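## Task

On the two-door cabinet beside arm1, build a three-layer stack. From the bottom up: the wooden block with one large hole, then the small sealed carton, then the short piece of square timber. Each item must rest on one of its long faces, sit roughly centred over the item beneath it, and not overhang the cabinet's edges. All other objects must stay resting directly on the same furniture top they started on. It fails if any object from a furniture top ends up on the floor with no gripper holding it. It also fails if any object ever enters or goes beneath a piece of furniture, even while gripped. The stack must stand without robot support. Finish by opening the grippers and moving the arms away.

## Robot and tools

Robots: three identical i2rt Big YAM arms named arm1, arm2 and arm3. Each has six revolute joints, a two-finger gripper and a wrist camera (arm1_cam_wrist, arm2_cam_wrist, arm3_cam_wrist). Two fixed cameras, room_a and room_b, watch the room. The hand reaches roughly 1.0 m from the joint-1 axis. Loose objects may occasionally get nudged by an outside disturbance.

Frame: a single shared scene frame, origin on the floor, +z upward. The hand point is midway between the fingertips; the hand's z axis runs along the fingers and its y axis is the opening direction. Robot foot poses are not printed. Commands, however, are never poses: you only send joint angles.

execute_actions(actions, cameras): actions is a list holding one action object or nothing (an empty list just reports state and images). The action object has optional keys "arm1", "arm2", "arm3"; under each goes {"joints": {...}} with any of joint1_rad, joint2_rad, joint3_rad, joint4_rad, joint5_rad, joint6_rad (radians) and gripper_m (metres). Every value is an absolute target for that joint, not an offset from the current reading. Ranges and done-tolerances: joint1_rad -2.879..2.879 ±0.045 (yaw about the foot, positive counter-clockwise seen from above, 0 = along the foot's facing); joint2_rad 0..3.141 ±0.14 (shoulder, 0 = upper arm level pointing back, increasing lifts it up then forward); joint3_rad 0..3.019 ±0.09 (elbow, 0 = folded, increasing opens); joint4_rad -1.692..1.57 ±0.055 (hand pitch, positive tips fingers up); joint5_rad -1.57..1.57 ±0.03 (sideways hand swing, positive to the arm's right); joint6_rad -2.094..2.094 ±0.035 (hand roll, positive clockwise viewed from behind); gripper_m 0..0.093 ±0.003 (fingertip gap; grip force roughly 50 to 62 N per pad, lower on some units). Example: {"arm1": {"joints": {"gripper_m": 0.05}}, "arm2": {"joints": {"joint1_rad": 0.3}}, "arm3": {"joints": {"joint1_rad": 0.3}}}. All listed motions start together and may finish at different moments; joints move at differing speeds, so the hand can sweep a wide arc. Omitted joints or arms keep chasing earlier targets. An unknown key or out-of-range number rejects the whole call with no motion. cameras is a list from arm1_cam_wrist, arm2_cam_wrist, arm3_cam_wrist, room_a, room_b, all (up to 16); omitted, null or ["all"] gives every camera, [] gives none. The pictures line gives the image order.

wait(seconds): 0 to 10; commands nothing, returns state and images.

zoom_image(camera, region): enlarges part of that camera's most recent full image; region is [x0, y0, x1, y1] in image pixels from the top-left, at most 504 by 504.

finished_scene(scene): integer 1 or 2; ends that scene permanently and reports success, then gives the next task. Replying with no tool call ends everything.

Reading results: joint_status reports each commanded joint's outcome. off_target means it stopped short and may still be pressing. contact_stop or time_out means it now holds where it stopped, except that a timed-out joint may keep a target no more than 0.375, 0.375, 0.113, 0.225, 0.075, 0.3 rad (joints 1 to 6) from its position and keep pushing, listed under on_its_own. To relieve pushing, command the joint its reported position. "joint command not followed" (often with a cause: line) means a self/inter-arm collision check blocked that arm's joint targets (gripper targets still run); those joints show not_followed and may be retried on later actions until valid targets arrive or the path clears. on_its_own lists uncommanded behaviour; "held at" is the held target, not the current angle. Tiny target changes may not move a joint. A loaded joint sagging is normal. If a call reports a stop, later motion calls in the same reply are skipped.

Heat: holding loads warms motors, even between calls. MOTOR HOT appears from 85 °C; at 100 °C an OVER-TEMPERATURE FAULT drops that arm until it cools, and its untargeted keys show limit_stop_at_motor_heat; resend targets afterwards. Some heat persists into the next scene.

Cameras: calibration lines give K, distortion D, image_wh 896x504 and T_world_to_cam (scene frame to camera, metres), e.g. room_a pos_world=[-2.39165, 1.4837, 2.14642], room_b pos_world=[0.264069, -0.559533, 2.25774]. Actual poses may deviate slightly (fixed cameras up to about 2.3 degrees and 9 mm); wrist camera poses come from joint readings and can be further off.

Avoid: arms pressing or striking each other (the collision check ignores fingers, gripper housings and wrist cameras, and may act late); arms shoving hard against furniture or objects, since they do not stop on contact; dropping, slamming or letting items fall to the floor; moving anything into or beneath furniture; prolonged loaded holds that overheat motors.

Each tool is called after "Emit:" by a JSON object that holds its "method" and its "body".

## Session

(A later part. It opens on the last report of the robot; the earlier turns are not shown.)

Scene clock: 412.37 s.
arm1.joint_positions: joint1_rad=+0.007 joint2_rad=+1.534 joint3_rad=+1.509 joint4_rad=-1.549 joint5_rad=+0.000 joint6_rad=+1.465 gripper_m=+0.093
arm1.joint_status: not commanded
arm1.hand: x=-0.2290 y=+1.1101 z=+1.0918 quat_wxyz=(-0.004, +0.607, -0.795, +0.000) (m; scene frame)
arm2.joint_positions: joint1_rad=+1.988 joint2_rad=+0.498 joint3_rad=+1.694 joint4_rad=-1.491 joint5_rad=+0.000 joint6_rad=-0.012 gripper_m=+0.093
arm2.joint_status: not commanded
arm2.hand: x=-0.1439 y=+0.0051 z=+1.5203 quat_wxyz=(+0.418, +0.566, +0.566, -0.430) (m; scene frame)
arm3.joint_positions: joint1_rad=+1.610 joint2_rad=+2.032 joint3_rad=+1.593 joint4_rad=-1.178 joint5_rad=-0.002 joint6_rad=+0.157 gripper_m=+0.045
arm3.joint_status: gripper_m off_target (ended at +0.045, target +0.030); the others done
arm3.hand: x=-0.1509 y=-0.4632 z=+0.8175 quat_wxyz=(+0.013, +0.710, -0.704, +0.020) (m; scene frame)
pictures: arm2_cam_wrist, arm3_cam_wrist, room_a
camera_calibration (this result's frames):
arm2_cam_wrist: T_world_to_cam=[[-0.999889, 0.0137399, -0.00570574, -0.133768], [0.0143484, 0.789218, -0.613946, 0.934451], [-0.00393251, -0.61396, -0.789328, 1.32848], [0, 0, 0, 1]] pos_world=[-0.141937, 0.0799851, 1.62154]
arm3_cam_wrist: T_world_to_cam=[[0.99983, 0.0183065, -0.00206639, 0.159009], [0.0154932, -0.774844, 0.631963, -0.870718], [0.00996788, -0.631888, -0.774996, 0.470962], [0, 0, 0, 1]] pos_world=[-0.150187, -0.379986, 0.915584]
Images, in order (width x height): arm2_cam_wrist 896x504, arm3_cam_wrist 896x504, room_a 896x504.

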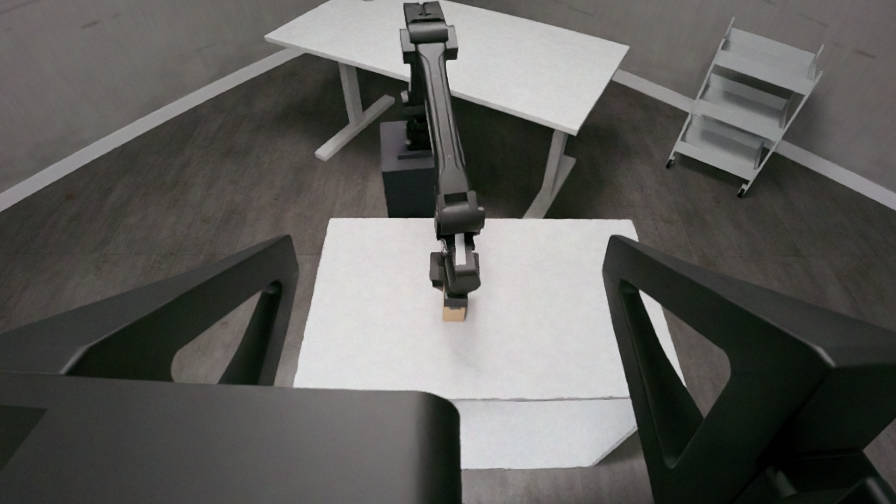

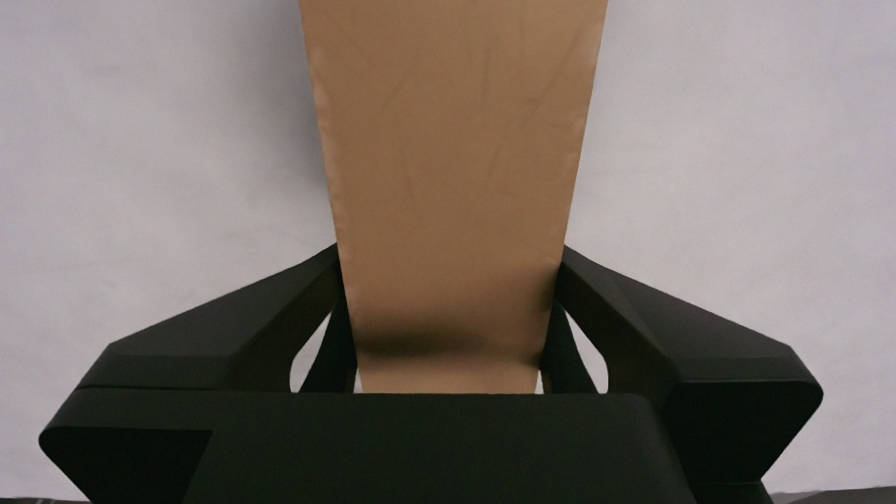

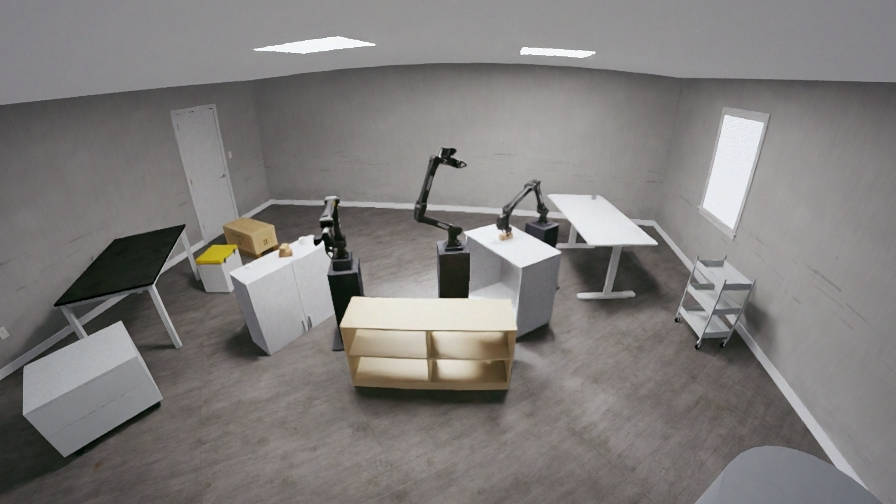

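Emit:
{"method": "execute_actions", "body": {"actions": [{"arm3":{"joints":{"joint2_rad":2.025,"joint4_rad":-1.11,"gripper_m":0.03}}}], "cameras": ["arm3_cam_wrist","arm2_cam_wrist"]}}

Scene clock: 436.50 s.
arm1.joint_positions: joint1_rad=+0.007 joint2_rad=+1.534 joint3_rad=+1.509 joint4_rad=-1.549 joint5_rad=+0.000 joint6_rad=+1.465 gripper_m=+0.093
arm1.joint_status: not commanded
arm1.hand: x=-0.2290 y=+1.1101 z=+1.0918 quat_wxyz=(-0.004, +0.607, -0.795, +0.000) (m; scene frame)
arm2.joint_positions: joint1_rad=+1.988 joint2_rad=+0.498 joint3_rad=+1.694 joint4_rad=-1.491 joint5_rad=+0.000 joint6_rad=-0.012 gripper_m=+0.093
arm2.joint_status: not commanded
arm2.hand: x=-0.1439 y=+0.0051 z=+1.5203 quat_wxyz=(+0.418, +0.566, +0.566, -0.430) (m; scene frame)
arm3.joint_positions: joint1_rad=+1.610 joint2_rad=+2.032 joint3_rad=+1.593 joint4_rad=-1.125 joint5_rad=-0.002 joint6_rad=+0.157 gripper_m=+0.045
arm3.joint_status: gripper_m off_target (ended at +0.045, target +0.030); the others done
arm3.hand: x=-0.1531 y=-0.4504 z=+0.8172 quat_wxyz=(-0.003, +0.710, -0.704, -0.001) (m; scene frame)
pictures: arm2_cam_wrist, arm3_cam_wrist
camera_calibration (this result's frames):
arm2_cam_wrist: T_world_to_cam=[[-0.999889, 0.0137399, -0.00570574, -0.133768], [0.0143484, 0.789218, -0.613946, 0.934451], [-0.00393251, -0.61396, -0.789328, 1.32848], [0, 0, 0, 1]] pos_world=[-0.141937, 0.0799851, 1.62154]
arm3_cam_wrist: T_world_to_cam=[[0.999773, 0.0188772, -0.00985648, 0.16754], [0.0210547, -0.80681, 0.590436, -0.840154], [0.00319349, -0.59051, -0.807024, 0.522655], [0, 0, 0, 1]] pos_world=[-0.151482, -0.372373, 0.919504]
Images, in order (width x height): arm2_cam_wrist 896x504, arm3_cam_wrist 896x504.

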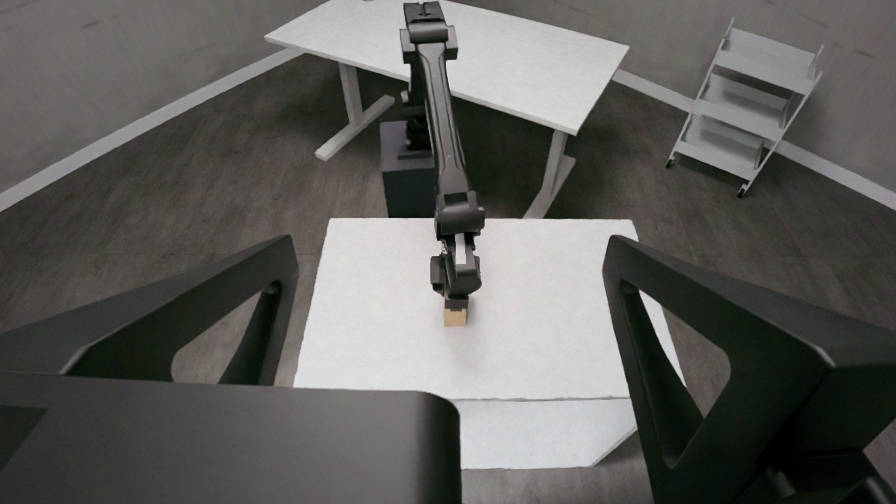

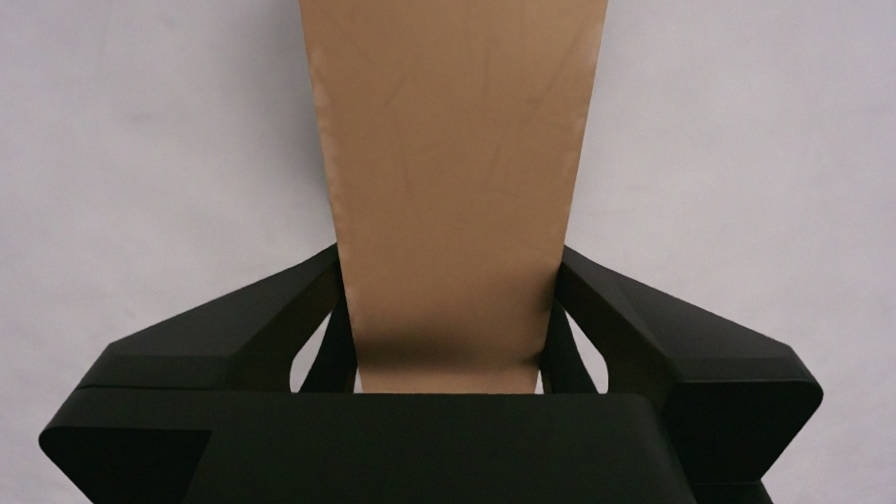

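Emit:
{"method": "execute_actions", "body": {"actions": [{"arm3":{"joints":{"joint2_rad":2.062,"joint4_rad":-1.10,"gripper_m":0.03}}}], "cameras": ["arm3_cam_wrist","arm2_cam_wrist"]}}

Scene clock: 442.97 s.
arm1.joint_positions: joint1_rad=+0.007 joint2_rad=+1.534 joint3_rad=+1.509 joint4_rad=-1.549 joint5_rad=+0.000 joint6_rad=+1.465 gripper_m=+0.093
arm1.joint_status: not commanded
arm1.hand: x=-0.2290 y=+1.1101 z=+1.0918 quat_wxyz=(-0.004, +0.607, -0.795, +0.000) (m; scene frame)
arm2.joint_positions: joint1_rad=+1.988 joint2_rad=+0.498 joint3_rad=+1.694 joint4_rad=-1.491 joint5_rad=+0.000 joint6_rad=-0.012 gripper_m=+0.093
arm2.joint_status: not commanded
arm2.hand: x=-0.1439 y=+0.0051 z=+1.5203 quat_wxyz=(+0.418, +0.566, +0.566, -0.430) (m; scene frame)
arm3.joint_positions: joint1_rad=+1.610 joint2_rad=+2.043 joint3_rad=+1.593 joint4_rad=-1.113 joint5_rad=-0.002 joint6_rad=+0.157 gripper_m=+0.045
arm3.joint_status: gripper_m off_target (ended at +0.045, target +0.030); the others done
arm3.hand: x=-0.1532 y=-0.4489 z=+0.8106 quat_wxyz=(-0.003, +0.710, -0.704, -0.001) (m; scene frame)
pictures: arm2_cam_wrist, arm3_cam_wrist
camera_calibration (this result's frames):
arm2_cam_wrist: T_world_to_cam=[[-0.999889, 0.0137399, -0.00570574, -0.133768], [0.0143484, 0.789218, -0.613946, 0.934451], [-0.00393251, -0.61396, -0.789328, 1.32848], [0, 0, 0, 1]] pos_world=[-0.141937, 0.0799851, 1.62154]
arm3_cam_wrist: T_world_to_cam=[[0.999781, 0.0188691, -0.0090459, 0.166878], [0.0205685, -0.806662, 0.590655, -0.835202], [0.00384817, -0.590712, -0.806873, 0.518128], [0, 0, 0, 1]] pos_world=[-0.151656, -0.37081, 0.91289]
Images, in order (width x height): arm2_cam_wrist 896x504, arm3_cam_wrist 896x504.

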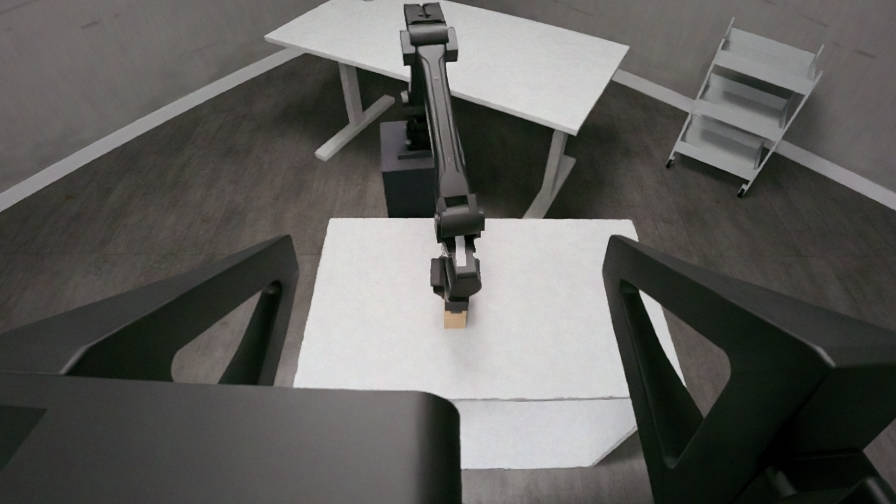

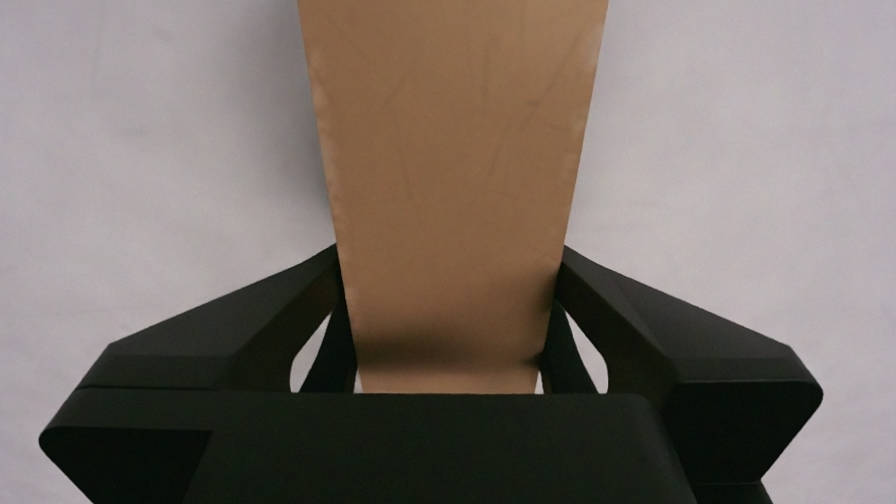

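Emit:
{"method": "zoom_image", "body": {"camera": "arm2_cam_wrist", "region": [410, 250, 510, 350]}}

Region (410, 250, 510, 350) of arm2_cam_wrist's 896x504 image, scaled by 5.040, with more detail than that image has.

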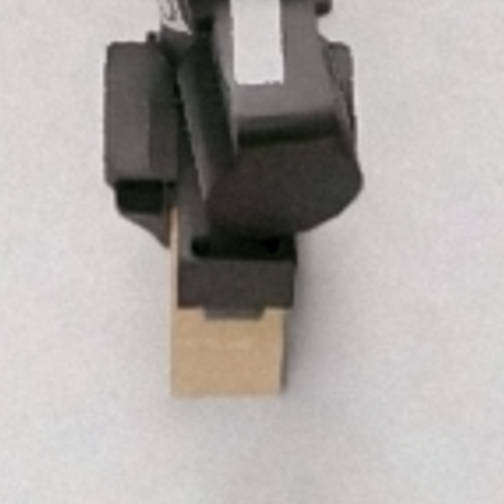

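Emit:
{"method": "execute_actions", "body": {"actions": [{"arm3":{"joints":{"joint2_rad":2.043,"gripper_m":0.093}}}], "cameras": ["arm3_cam_wrist"]}}

Scene clock: 457.63 s.
arm1.joint_positions: joint1_rad=+0.007 joint2_rad=+1.534 joint3_rad=+1.509 joint4_rad=-1.549 joint5_rad=+0.000 joint6_rad=+1.465 gripper_m=+0.093
arm1.joint_status: not commanded
arm1.hand: x=-0.2290 y=+1.1101 z=+1.0918 quat_wxyz=(-0.004, +0.607, -0.795, +0.000) (m; scene frame)
arm2.joint_positions: joint1_rad=+1.988 joint2_rad=+0.498 joint3_rad=+1.694 joint4_rad=-1.491 joint5_rad=+0.000 joint6_rad=-0.012 gripper_m=+0.093
arm2.joint_status: not commanded
arm2.hand: x=-0.1439 y=+0.0051 z=+1.5203 quat_wxyz=(+0.418, +0.566, +0.566, -0.430) (m; scene frame)
arm3.joint_positions: joint1_rad=+1.610 joint2_rad=+2.044 joint3_rad=+1.593 joint4_rad=-1.113 joint5_rad=-0.002 joint6_rad=+0.157 gripper_m=+0.093
arm3.joint_status: all done
arm3.hand: x=-0.1532 y=-0.4488 z=+0.8099 quat_wxyz=(-0.003, +0.710, -0.704, -0.001) (m; scene frame)
pictures: arm3_cam_wrist
camera_calibration (this result's frames):
arm3_cam_wrist: T_world_to_cam=[[0.999782, 0.0188639, -0.00898997, 0.166831], [0.0205298, -0.80644, 0.59096, -0.834913], [0.00389792, -0.591015, -0.806651, 0.517324], [0, 0, 0, 1]] pos_world=[-0.15167, -0.370708, 0.9122]
Images, in order (width x height): arm3_cam_wrist 896x504.

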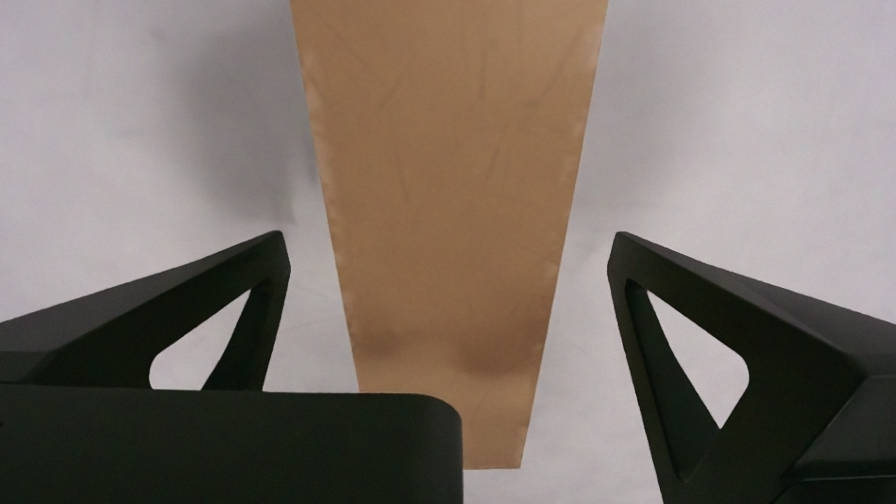

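Emit:
{"method": "execute_actions", "body": {"actions": [{"arm2":{"joints":{"joint1_rad":1.98,"joint2_rad":1.0,"joint3_rad":1.47,"joint4_rad":-1.55,"joint6_rad":0.0}},"arm3":{"joints":{"joint2_rad":0.75,"joint3_rad":1.6,"joint4_rad":-1.6}}}], "cameras": ["arm2_cam_wrist","room_b"]}}

Scene clock: 508.90 s.
arm1.joint_positions: joint1_rad=+0.007 joint2_rad=+1.534 joint3_rad=+1.509 joint4_rad=-1.549 joint5_rad=+0.000 joint6_rad=+1.465 gripper_m=+0.093
arm1.joint_status: not commanded
arm1.hand: x=-0.2290 y=+1.1101 z=+1.0918 quat_wxyz=(-0.004, +0.607, -0.795, +0.000) (m; scene frame)
arm2.joint_positions: joint1_rad=+1.988 joint2_rad=+0.993 joint3_rad=+1.454 joint4_rad=-1.541 joint5_rad=+0.000 joint6_rad=-0.012 gripper_m=+0.093
arm2.joint_status: all done
arm2.hand: x=-0.1475 y=-0.2301 z=+1.3051 quat_wxyz=(+0.172, +0.685, +0.685, -0.178) (m; scene frame)
arm3.joint_positions: joint1_rad=+1.610 joint2_rad=+0.745 joint3_rad=+1.588 joint4_rad=-1.590 joint5_rad=-0.002 joint6_rad=+0.157 gripper_m=+0.093
arm3.joint_status: all done
arm3.hand: x=-0.0938 y=-0.8189 z=+1.3419 quat_wxyz=(-0.234, +0.652, -0.644, -0.323) (m; scene frame)
pictures: arm2_cam_wrist, room_b
camera_calibration (this result's frames):
arm2_cam_wrist: T_world_to_cam=[[-0.999809, 0.0193709, -0.00267075, -0.138011], [0.0188881, 0.992046, 0.124452, 0.0715797], [0.00506026, 0.124378, -0.992222, 1.45023], [0, 0, 0, 1]] pos_world=[-0.146675, -0.248713, 1.42967]
Images, in order (width x height): arm2_cam_wrist 896x504, room_b 896x504.

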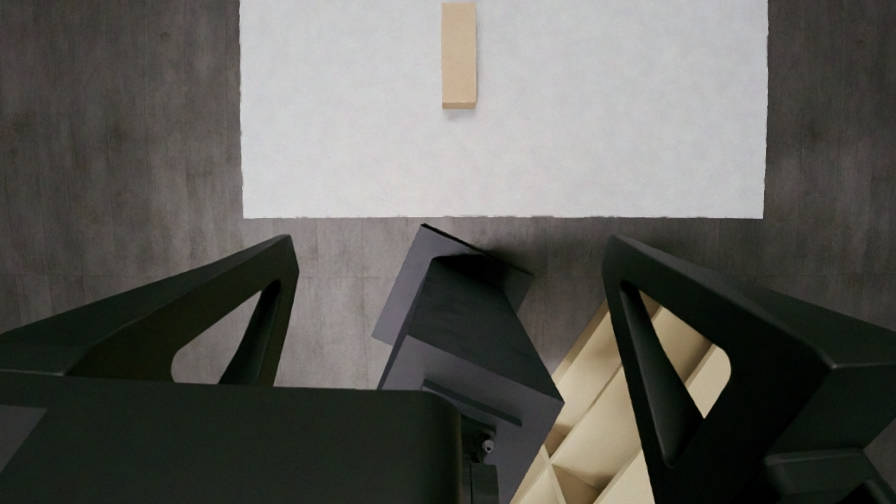

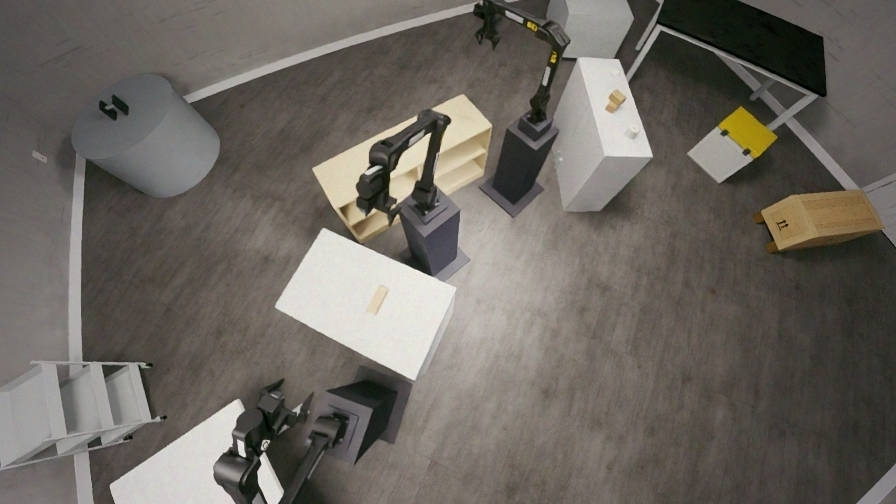

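Emit:
{"method": "zoom_image", "body": {"camera": "arm2_cam_wrist", "region": [400, 0, 520, 120]}}

Region (400, 0, 520, 120) of arm2_cam_wrist's 896x504 image, scaled by 4.200, with more detail than that image has.

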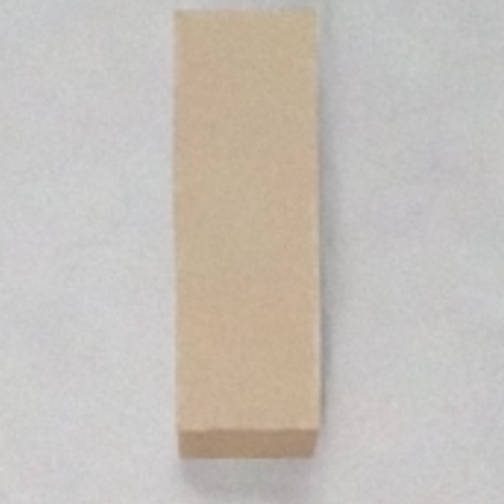

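Emit:
{"method": "execute_actions", "body": {"actions": [{"arm2":{"joints":{"joint1_rad":1.962,"joint2_rad":1.885,"joint3_rad":1.39,"joint4_rad":-1.025,"joint6_rad":-0.03}},"arm3":{"joints":{"joint1_rad":1.0}}}], "cameras": ["arm2_cam_wrist"]}}

Scene clock: 537.23 s.
arm1.joint_positions: joint1_rad=+0.007 joint2_rad=+1.534 joint3_rad=+1.509 joint4_rad=-1.549 joint5_rad=+0.000 joint6_rad=+1.465 gripper_m=+0.093
arm1.joint_status: not commanded
arm1.hand: x=-0.2290 y=+1.1101 z=+1.0918 quat_wxyz=(-0.004, +0.607, -0.795, +0.000) (m; scene frame)
arm2.joint_positions: joint1_rad=+1.973 joint2_rad=+1.899 joint3_rad=+1.383 joint4_rad=-1.036 joint5_rad=+0.000 joint6_rad=-0.017 gripper_m=+0.093
arm2.joint_status: all done
arm2.hand: x=-0.1597 y=-0.4483 z=+0.9018 quat_wxyz=(+0.008, +0.711, +0.703, -0.011) (m; scene frame)
arm3.joint_positions: joint1_rad=+1.009 joint2_rad=+0.745 joint3_rad=+1.588 joint4_rad=-1.590 joint5_rad=-0.001 joint6_rad=+0.157 gripper_m=+0.093
arm3.joint_status: all done
arm3.hand: x=+0.0379 y=-0.8369 z=+1.3426 quat_wxyz=(-0.321, +0.432, -0.808, -0.240) (m; scene frame)
pictures: arm2_cam_wrist
camera_calibration (this result's frames):
arm2_cam_wrist: T_world_to_cam=[[-0.99952, 0.0309781, 0.000862995, -0.144975], [0.0261046, 0.826612, 0.562166, -0.129242], [0.0167015, 0.561919, -0.827024, 1.12628], [0, 0, 0, 1]] pos_world=[-0.160342, -0.521551, 1.00424]
Images, in order (width x height): arm2_cam_wrist 896x504.

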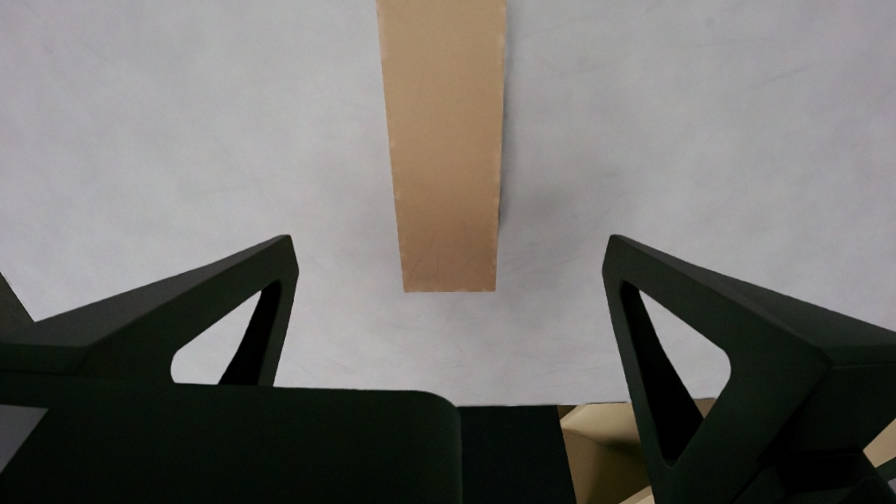

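Emit:
{"method": "execute_actions", "body": {"actions": [{"arm2":{"joints":{"joint2_rad":2.032,"joint3_rad":1.345,"joint4_rad":-0.84}}}], "cameras": ["arm2_cam_wrist"]}}

Scene clock: 555.20 s.
arm1.joint_positions: joint1_rad=+0.007 joint2_rad=+1.534 joint3_rad=+1.509 joint4_rad=-1.549 joint5_rad=+0.000 joint6_rad=+1.465 gripper_m=+0.093
arm1.joint_status: not commanded
arm1.hand: x=-0.2290 y=+1.1101 z=+1.0918 quat_wxyz=(-0.004, +0.607, -0.795, +0.000) (m; scene frame)
arm2.joint_positions: joint1_rad=+1.973 joint2_rad=+2.040 joint3_rad=+1.342 joint4_rad=-0.851 joint5_rad=+0.000 joint6_rad=-0.017 gripper_m=+0.093
arm2.joint_status: all done
arm2.hand: x=-0.1601 y=-0.4558 z=+0.8153 quat_wxyz=(+0.010, +0.711, +0.703, -0.012) (m; scene frame)
arm3.joint_positions: joint1_rad=+1.009 joint2_rad=+0.745 joint3_rad=+1.588 joint4_rad=-1.590 joint5_rad=-0.001 joint6_rad=+0.157 gripper_m=+0.093
arm3.joint_status: not commanded
arm3.hand: x=+0.0379 y=-0.8369 z=+1.3426 quat_wxyz=(-0.321, +0.432, -0.808, -0.240) (m; scene frame)
pictures: arm2_cam_wrist
camera_calibration (this result's frames):
arm2_cam_wrist: T_world_to_cam=[[-0.99952, 0.0309726, 0.00085329, -0.145088], [0.0261517, 0.828537, 0.559323, -0.0712418], [0.0166167, 0.559077, -0.828949, 1.0592], [0, 0, 0, 1]] pos_world=[-0.160755, -0.528652, 0.917991]
Images, in order (width x height): arm2_cam_wrist 896x504.

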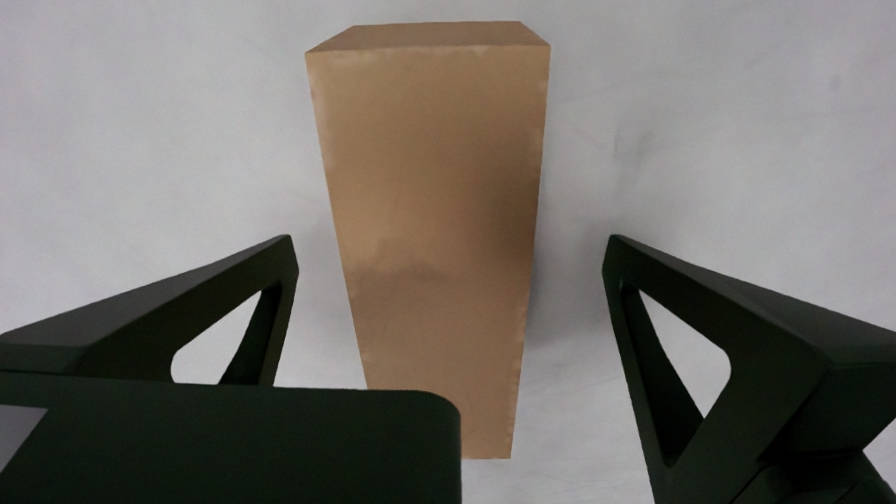

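Emit:
{"method": "execute_actions", "body": {"actions": [{"arm2":{"joints":{"joint3_rad":1.312,"joint4_rad":-0.805}}}], "cameras": ["arm2_cam_wrist"]}}

Scene clock: 577.27 s.
arm1.joint_positions: joint1_rad=+0.007 joint2_rad=+1.534 joint3_rad=+1.509 joint4_rad=-1.549 joint5_rad=+0.000 joint6_rad=+1.465 gripper_m=+0.093
arm1.joint_status: not commanded
arm1.hand: x=-0.2290 y=+1.1101 z=+1.0918 quat_wxyz=(-0.004, +0.607, -0.795, +0.000) (m; scene frame)
arm2.joint_positions: joint1_rad=+1.973 joint2_rad=+2.040 joint3_rad=+1.318 joint4_rad=-0.817 joint5_rad=+0.000 joint6_rad=-0.017 gripper_m=+0.093
arm2.joint_status: all done
arm2.hand: x=-0.1600 y=-0.4523 z=+0.8084 quat_wxyz=(+0.013, +0.711, +0.703, -0.015) (m; scene frame)
arm3.joint_positions: joint1_rad=+1.009 joint2_rad=+0.745 joint3_rad=+1.588 joint4_rad=-1.590 joint5_rad=-0.001 joint6_rad=+0.157 gripper_m=+0.093
arm3.joint_status: not commanded
arm3.hand: x=+0.0379 y=-0.8369 z=+1.3426 quat_wxyz=(-0.321, +0.432, -0.808, -0.240) (m; scene frame)
pictures: arm2_cam_wrist
camera_calibration (this result's frames):
arm2_cam_wrist: T_world_to_cam=[[-0.99952, 0.0309564, 0.000825361, -0.145094], [0.0262864, 0.834042, 0.551074, -0.0610802], [0.0163709, 0.550832, -0.834456, 1.05219], [0, 0, 0, 1]] pos_world=[-0.160644, -0.524143, 0.911783]
Images, in order (width x height): arm2_cam_wrist 896x504.

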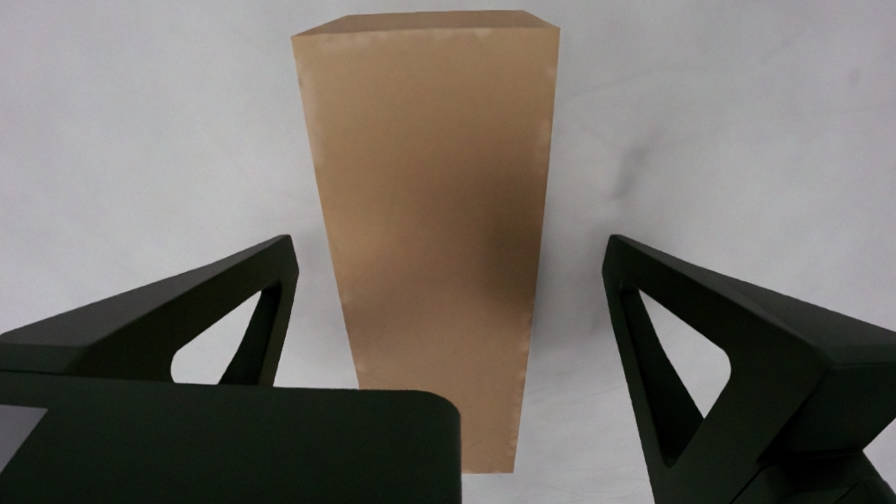

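Emit:
{"method": "execute_actions", "body": {"actions": [{"arm2":{"joints":{"gripper_m":0.03}}}], "cameras": ["arm2_cam_wrist"]}}

Scene clock: 583.77 s.
arm1.joint_positions: joint1_rad=+0.007 joint2_rad=+1.534 joint3_rad=+1.509 joint4_rad=-1.549 joint5_rad=+0.000 joint6_rad=+1.465 gripper_m=+0.093
arm1.joint_status: not commanded
arm1.hand: x=-0.2290 y=+1.1101 z=+1.0918 quat_wxyz=(-0.004, +0.607, -0.795, +0.000) (m; scene frame)
arm2.joint_positions: joint1_rad=+1.973 joint2_rad=+2.040 joint3_rad=+1.318 joint4_rad=-0.816 joint5_rad=+0.000 joint6_rad=-0.018 gripper_m=+0.045
arm2.joint_status: gripper_m off_target (ended at +0.045, target +0.030)
arm2.hand: x=-0.1600 y=-0.4525 z=+0.8084 quat_wxyz=(+0.013, +0.711, +0.703, -0.016) (m; scene frame)
arm3.joint_positions: joint1_rad=+1.009 joint2_rad=+0.745 joint3_rad=+1.588 joint4_rad=-1.590 joint5_rad=-0.001 joint6_rad=+0.157 gripper_m=+0.093
arm3.joint_status: not commanded
arm3.hand: x=+0.0379 y=-0.8369 z=+1.3426 quat_wxyz=(-0.321, +0.432, -0.808, -0.240) (m; scene frame)
pictures: arm2_cam_wrist
camera_calibration (this result's frames):
arm2_cam_wrist: T_world_to_cam=[[-0.999544, 0.0301775, 0.000473361, -0.145099], [0.0254549, 0.834487, 0.55044, -0.0603469], [0.0162159, 0.550201, -0.834875, 1.05232], [0, 0, 0, 1]] pos_world=[-0.160561, -0.524253, 0.911845]
Images, in order (width x height): arm2_cam_wrist 896x504.

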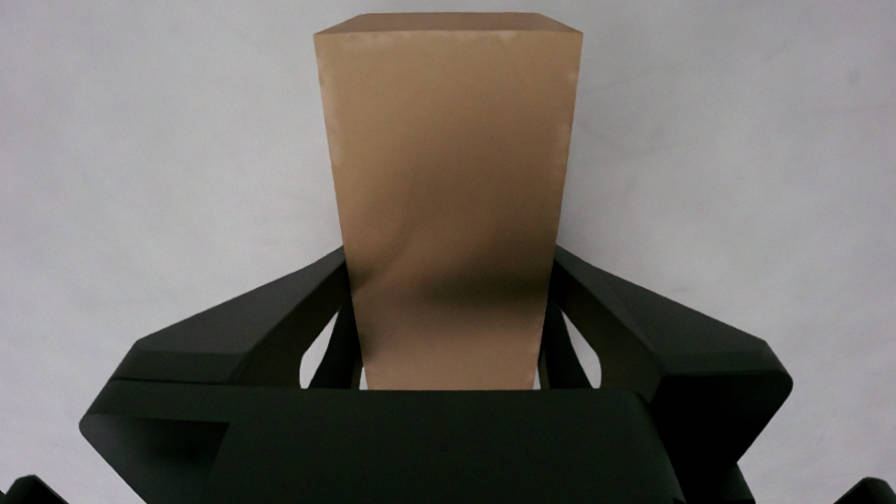

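Emit:
{"method": "execute_actions", "body": {"actions": [], "cameras": ["arm1_cam_wrist"]}}

Scene clock: 600.80 s.
arm1.joint_positions: joint1_rad=+0.007 joint2_rad=+1.534 joint3_rad=+1.509 joint4_rad=-1.549 joint5_rad=+0.000 joint6_rad=+1.465 gripper_m=+0.093
arm1.joint_status: not commanded
arm1.hand: x=-0.2290 y=+1.1101 z=+1.0918 quat_wxyz=(-0.004, +0.607, -0.795, +0.000) (m; scene frame)
arm2.joint_positions: joint1_rad=+1.973 joint2_rad=+2.040 joint3_rad=+1.318 joint4_rad=-0.816 joint5_rad=+0.000 joint6_rad=-0.018 gripper_m=+0.045
arm2.joint_status: gripper_m off_target (ended at +0.045, target +0.030)
arm2.hand: x=-0.1600 y=-0.4525 z=+0.8084 quat_wxyz=(+0.013, +0.711, +0.703, -0.016) (m; scene frame)
arm3.joint_positions: joint1_rad=+1.009 joint2_rad=+0.745 joint3_rad=+1.588 joint4_rad=-1.590 joint5_rad=-0.001 joint6_rad=+0.157 gripper_m=+0.093
arm3.joint_status: not commanded
arm3.hand: x=+0.0379 y=-0.8369 z=+1.3426 quat_wxyz=(-0.321, +0.432, -0.808, -0.240) (m; scene frame)
pictures: arm1_cam_wrist
camera_calibration (this result's frames):
arm1_cam_wrist: T_world_to_cam=[[0.970258, -0.242066, 0.00181614, 0.486473], [-0.200381, -0.798921, 0.567075, 0.233732], [-0.135818, -0.550573, -0.823664, 1.59901], [0, 0, 0, 1]] pos_world=[-0.207994, 1.18486, 1.18362]
Images, in order (width x height): arm1_cam_wrist 896x504.

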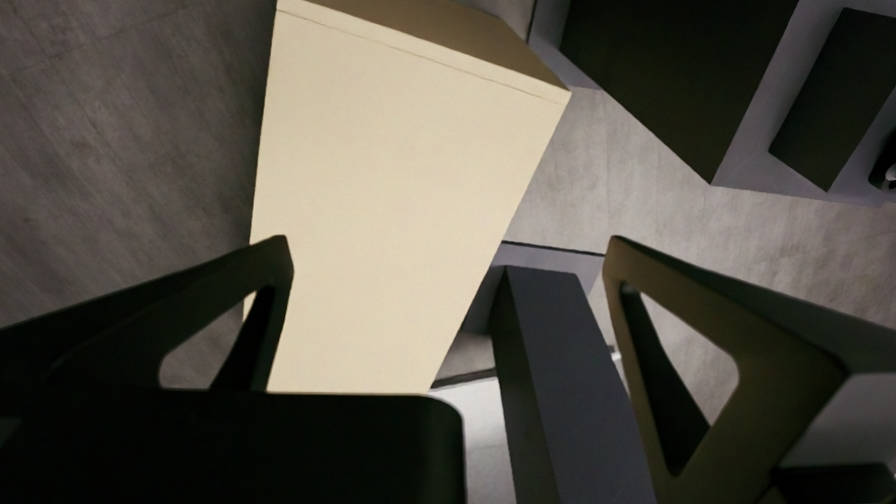

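Emit:
{"method": "zoom_image", "body": {"camera": "arm1_cam_wrist", "region": [230, 0, 620, 260]}}

Region (230, 0, 620, 260) of arm1_cam_wrist's 896x504 image, scaled by 1.292, with more detail than that image has.

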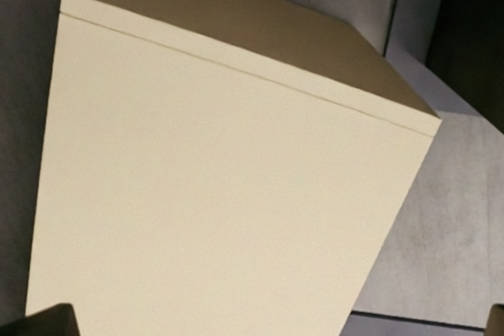

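Emit:
{"method": "execute_actions", "body": {"actions": [], "cameras": ["room_b","room_a","arm1_cam_wrist"]}}

Emit:
{"method": "zoom_image", "body": {"camera": "room_b", "region": [300, 80, 510, 250]}}

Emit:
{"method": "zoom_image", "body": {"camera": "room_a", "region": [320, 270, 540, 410]}}

Scene clock: 638.07 s.
arm1.joint_positions: joint1_rad=+0.007 joint2_rad=+1.534 joint3_rad=+1.509 joint4_rad=-1.549 joint5_rad=+0.000 joint6_rad=+1.465 gripper_m=+0.093
arm1.joint_status: not commanded
arm1.hand: x=-0.2290 y=+1.1101 z=+1.0918 quat_wxyz=(-0.004, +0.607, -0.795, +0.000) (m; scene frame)
arm2.joint_positions: joint1_rad=+1.973 joint2_rad=+2.040 joint3_rad=+1.318 joint4_rad=-0.816 joint5_rad=+0.000 joint6_rad=-0.018 gripper_m=+0.045
arm2.joint_status: gripper_m off_target (ended at +0.045, target +0.030)
arm2.hand: x=-0.1600 y=-0.4525 z=+0.8084 quat_wxyz=(+0.013, +0.711, +0.703, -0.016) (m; scene frame)
arm3.joint_positions: joint1_rad=+1.009 joint2_rad=+0.745 joint3_rad=+1.588 joint4_rad=-1.590 joint5_rad=-0.001 joint6_rad=+0.157 gripper_m=+0.093
arm3.joint_status: not commanded
arm3.hand: x=+0.0379 y=-0.8369 z=+1.3426 quat_wxyz=(-0.321, +0.432, -0.808, -0.240) (m; scene frame)
pictures: arm1_cam_wrist, room_a, room_b
camera_calibration (this result's frames):
arm1_cam_wrist: T_world_to_cam=[[0.970258, -0.242066, 0.00181614, 0.486473], [-0.200381, -0.798921, 0.567075, 0.233732], [-0.135818, -0.550573, -0.823664, 1.59901], [0, 0, 0, 1]] pos_world=[-0.207994, 1.18486, 1.18362]
Images, in order (width x height): arm1_cam_wrist 896x504, room_a 896x504, room_b 896x504.

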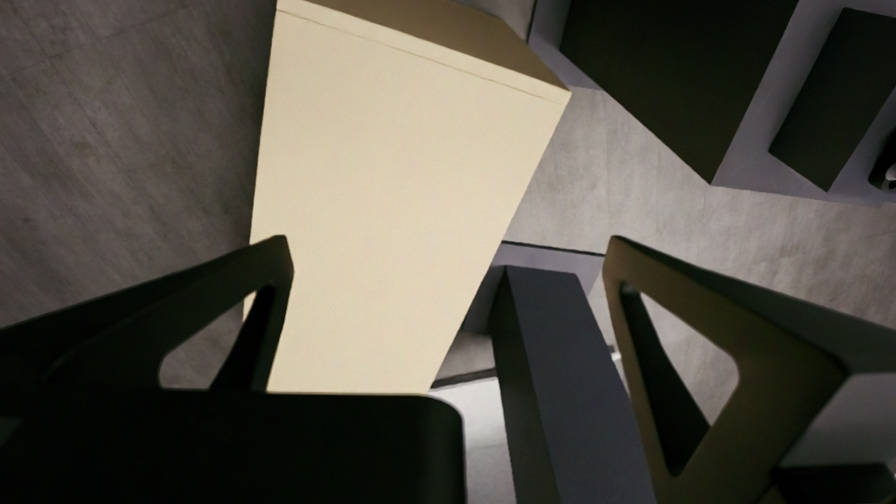

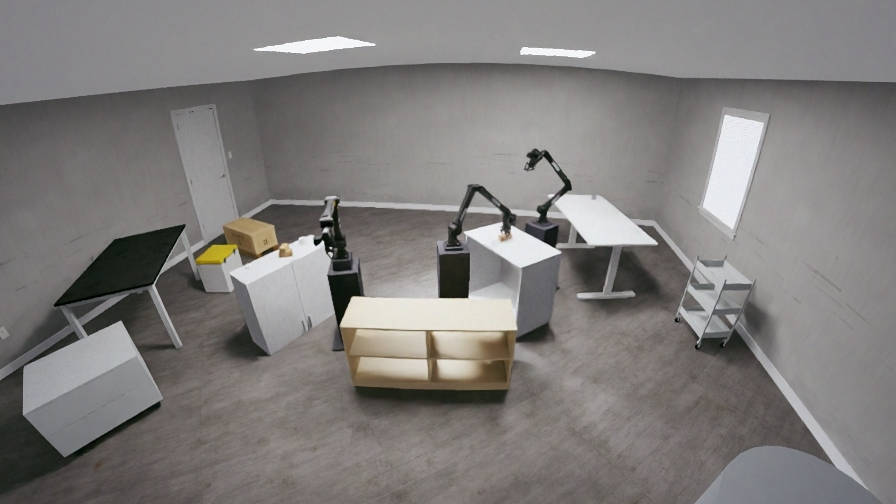

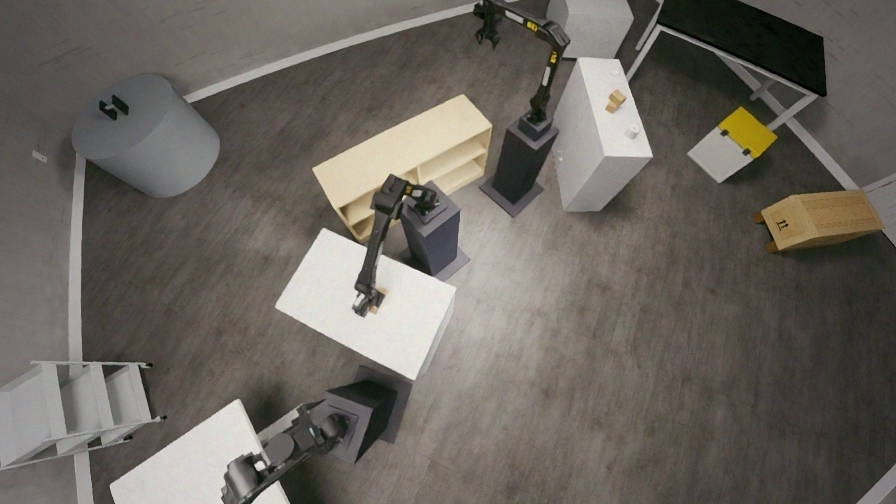

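Region (300, 80, 510, 250) of room_b's 896x504 image, scaled by 2.400, with more detail than that image has; it fills the top 408 rows of this view, and the rest is white.

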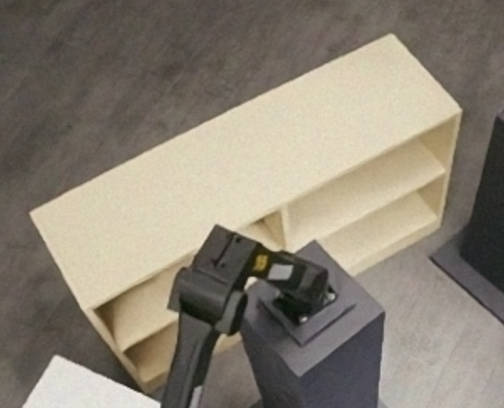

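Region (320, 270, 540, 410) of room_a's 896x504 image, scaled by 2.291, with more detail than that image has; it fills the top 321 rows of this view, and the rest is white.

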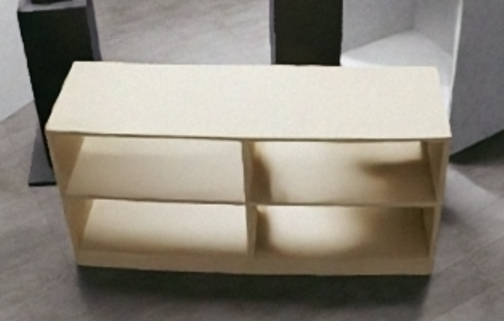

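Emit:
{"method": "execute_actions", "body": {"actions": [{"arm1":{"joints":{"joint2_rad":1.612,"joint3_rad":1.20,"joint4_rad":-1.113}},"arm2":{"joints":{"joint1_rad":-0.68,"joint2_rad":2.03,"joint3_rad":1.84,"joint4_rad":-1.345,"joint6_rad":0.0,"gripper_m":0.03}}}], "cameras": ["arm1_cam_wrist","arm2_cam_wrist","room_b"]}}

Scene clock: 728.20 s.
arm1.joint_positions: joint1_rad=+0.007 joint2_rad=+1.622 joint3_rad=+1.189 joint4_rad=-1.131 joint5_rad=+0.000 joint6_rad=+1.465 gripper_m=+0.093
arm1.joint_status: all done
arm1.hand: x=-0.2293 y=+1.1114 z=+0.9349 quat_wxyz=(-0.001, +0.607, -0.795, -0.005) (m; scene frame)
arm2.joint_positions: joint1_rad=-0.685 joint2_rad=+2.045 joint3_rad=+1.812 joint4_rad=-1.336 joint5_rad=+0.001 joint6_rad=-0.010 gripper_m=+0.045
arm2.joint_status: gripper_m off_target (ended at +0.045, target +0.030); the others done
arm2.hand: x=-0.4195 y=+0.6604 z=+0.9625 quat_wxyz=(+0.003, +0.851, -0.525, +0.001) (m; scene frame)
arm3.joint_positions: joint1_rad=+1.009 joint2_rad=+0.745 joint3_rad=+1.588 joint4_rad=-1.590 joint5_rad=-0.001 joint6_rad=+0.157 gripper_m=+0.093
arm3.joint_status: not commanded
arm3.hand: x=+0.0379 y=-0.8369 z=+1.3426 quat_wxyz=(-0.321, +0.432, -0.808, -0.240) (m; scene frame)
pictures: arm1_cam_wrist, arm2_cam_wrist, room_b
camera_calibration (this result's frames):
arm1_cam_wrist: T_world_to_cam=[[0.970151, -0.242356, -0.00840184, 0.497222], [-0.195194, -0.800983, 0.565973, 0.328152], [-0.143897, -0.54744, -0.824381, 1.46578], [0, 0, 0, 1]] pos_world=[-0.207407, 1.18577, 1.02681]
arm2_cam_wrist: T_world_to_cam=[[0.902017, 0.431649, -0.00661821, 0.101203], [0.352687, -0.727998, 0.587904, 0.0658705], [0.24895, -0.532634, -0.808904, 1.36065], [0, 0, 0, 1]] pos_world=[-0.453252, 0.728997, 1.06258]
Images, in order (width x height): arm1_cam_wrist 896x504, arm2_cam_wrist 896x504, room_b 896x504.

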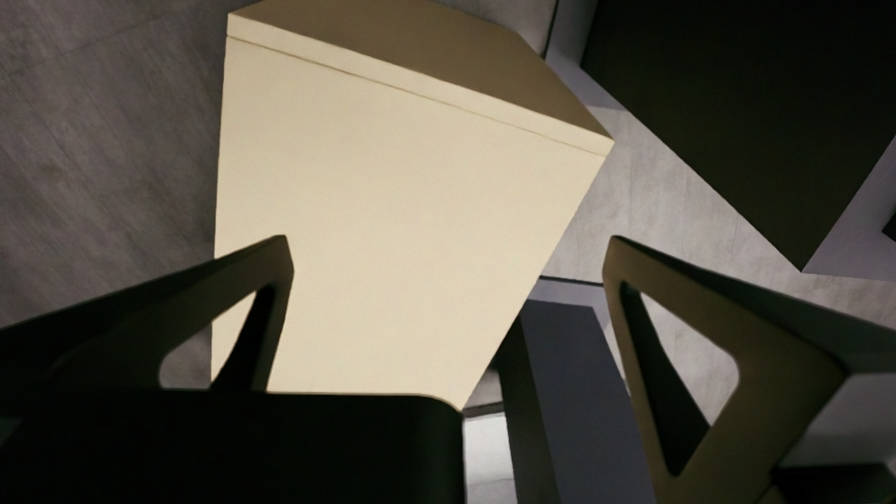

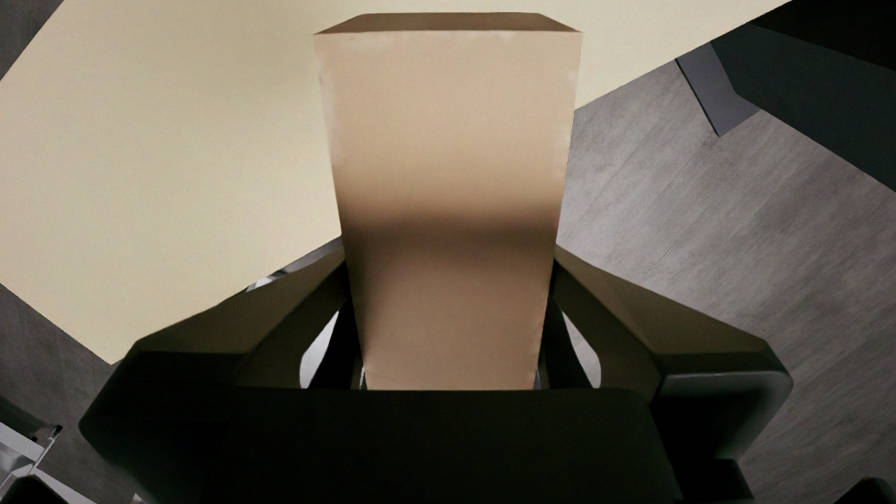

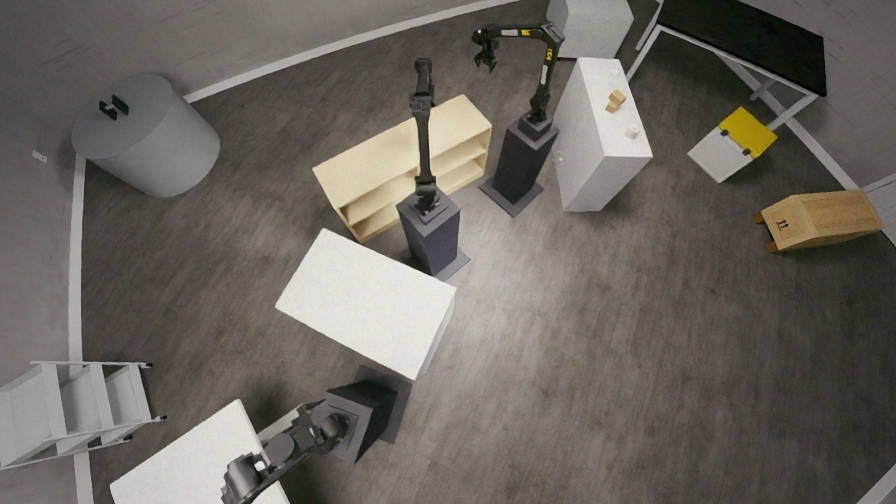

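Emit:
{"method": "zoom_image", "body": {"camera": "arm1_cam_wrist", "region": [200, 0, 660, 240]}}

Region (200, 0, 660, 240) of arm1_cam_wrist's 896x504 image, scaled by 1.096, with more detail than that image has; it fills the top 263 rows of this view, and the rest is white.

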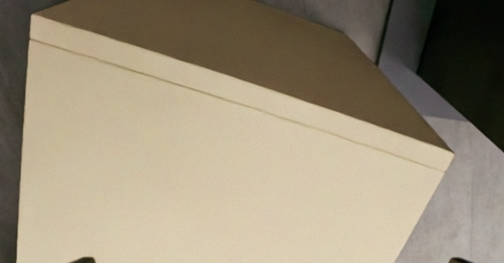

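Emit:
{"method": "execute_actions", "body": {"actions": [{"arm2":{"joints":{"joint2_rad":2.503,"joint3_rad":1.772,"joint4_rad":-0.79,"gripper_m":0.03}}}], "cameras": ["arm2_cam_wrist","arm1_cam_wrist"]}}

Scene clock: 786.70 s.
arm1.joint_positions: joint1_rad=+0.007 joint2_rad=+1.622 joint3_rad=+1.189 joint4_rad=-1.131 joint5_rad=+0.000 joint6_rad=+1.465 gripper_m=+0.093
arm1.joint_status: not commanded
arm1.hand: x=-0.2293 y=+1.1114 z=+0.9349 quat_wxyz=(-0.001, +0.607, -0.795, -0.005) (m; scene frame)
arm2.joint_positions: joint1_rad=-0.685 joint2_rad=+2.532 joint3_rad=+1.761 joint4_rad=-0.803 joint5_rad=+0.001 joint6_rad=-0.010 gripper_m=+0.045
arm2.joint_status: gripper_m off_target (ended at +0.045, target +0.030); the others done
arm2.hand: x=-0.4279 y=+0.6730 z=+0.6398 quat_wxyz=(+0.005, +0.851, -0.525, +0.002) (m; scene frame)
arm3.joint_positions: joint1_rad=+1.009 joint2_rad=+0.745 joint3_rad=+1.588 joint4_rad=-1.590 joint5_rad=-0.001 joint6_rad=+0.157 gripper_m=+0.093
arm3.joint_status: not commanded
arm3.hand: x=+0.0379 y=-0.8369 z=+1.3426 quat_wxyz=(-0.321, +0.432, -0.808, -0.240) (m; scene frame)
pictures: arm1_cam_wrist, arm2_cam_wrist
camera_calibration (this result's frames):
arm1_cam_wrist: T_world_to_cam=[[0.970151, -0.242356, -0.00840184, 0.497222], [-0.195194, -0.800983, 0.565973, 0.328152], [-0.143897, -0.54744, -0.824381, 1.46578], [0, 0, 0, 1]] pos_world=[-0.207407, 1.18577, 1.02681]
arm2_cam_wrist: T_world_to_cam=[[0.902018, 0.431648, -0.00657362, 0.101211], [0.351519, -0.725564, 0.591601, 0.263239], [0.250594, -0.535946, -0.806204, 1.10965], [0, 0, 0, 1]] pos_world=[-0.461901, 0.742024, 0.739541]
Images, in order (width x height): arm1_cam_wrist 896x504, arm2_cam_wrist 896x504.

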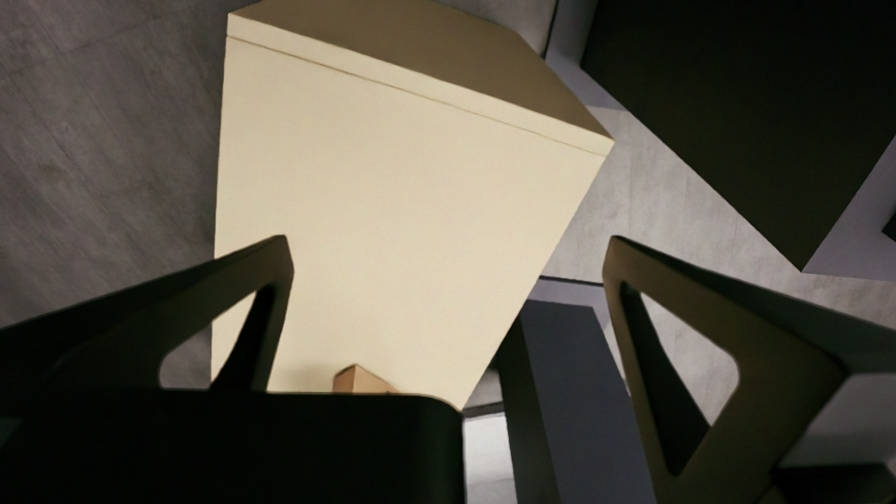

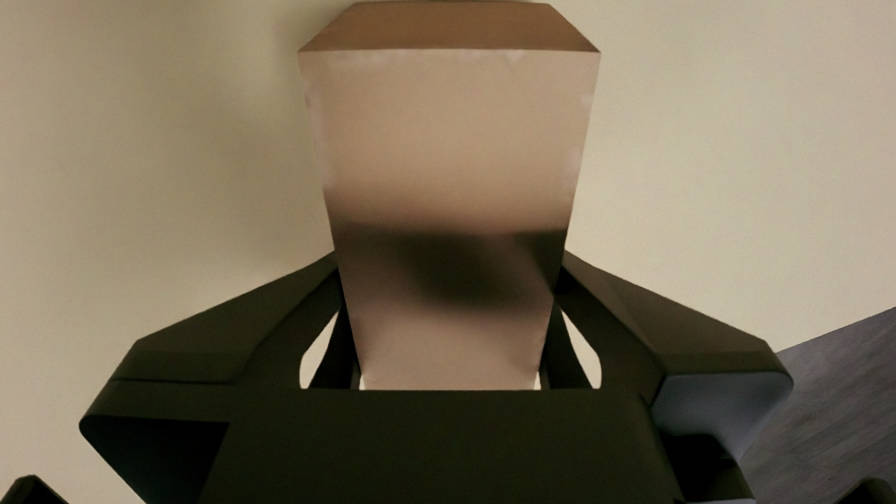

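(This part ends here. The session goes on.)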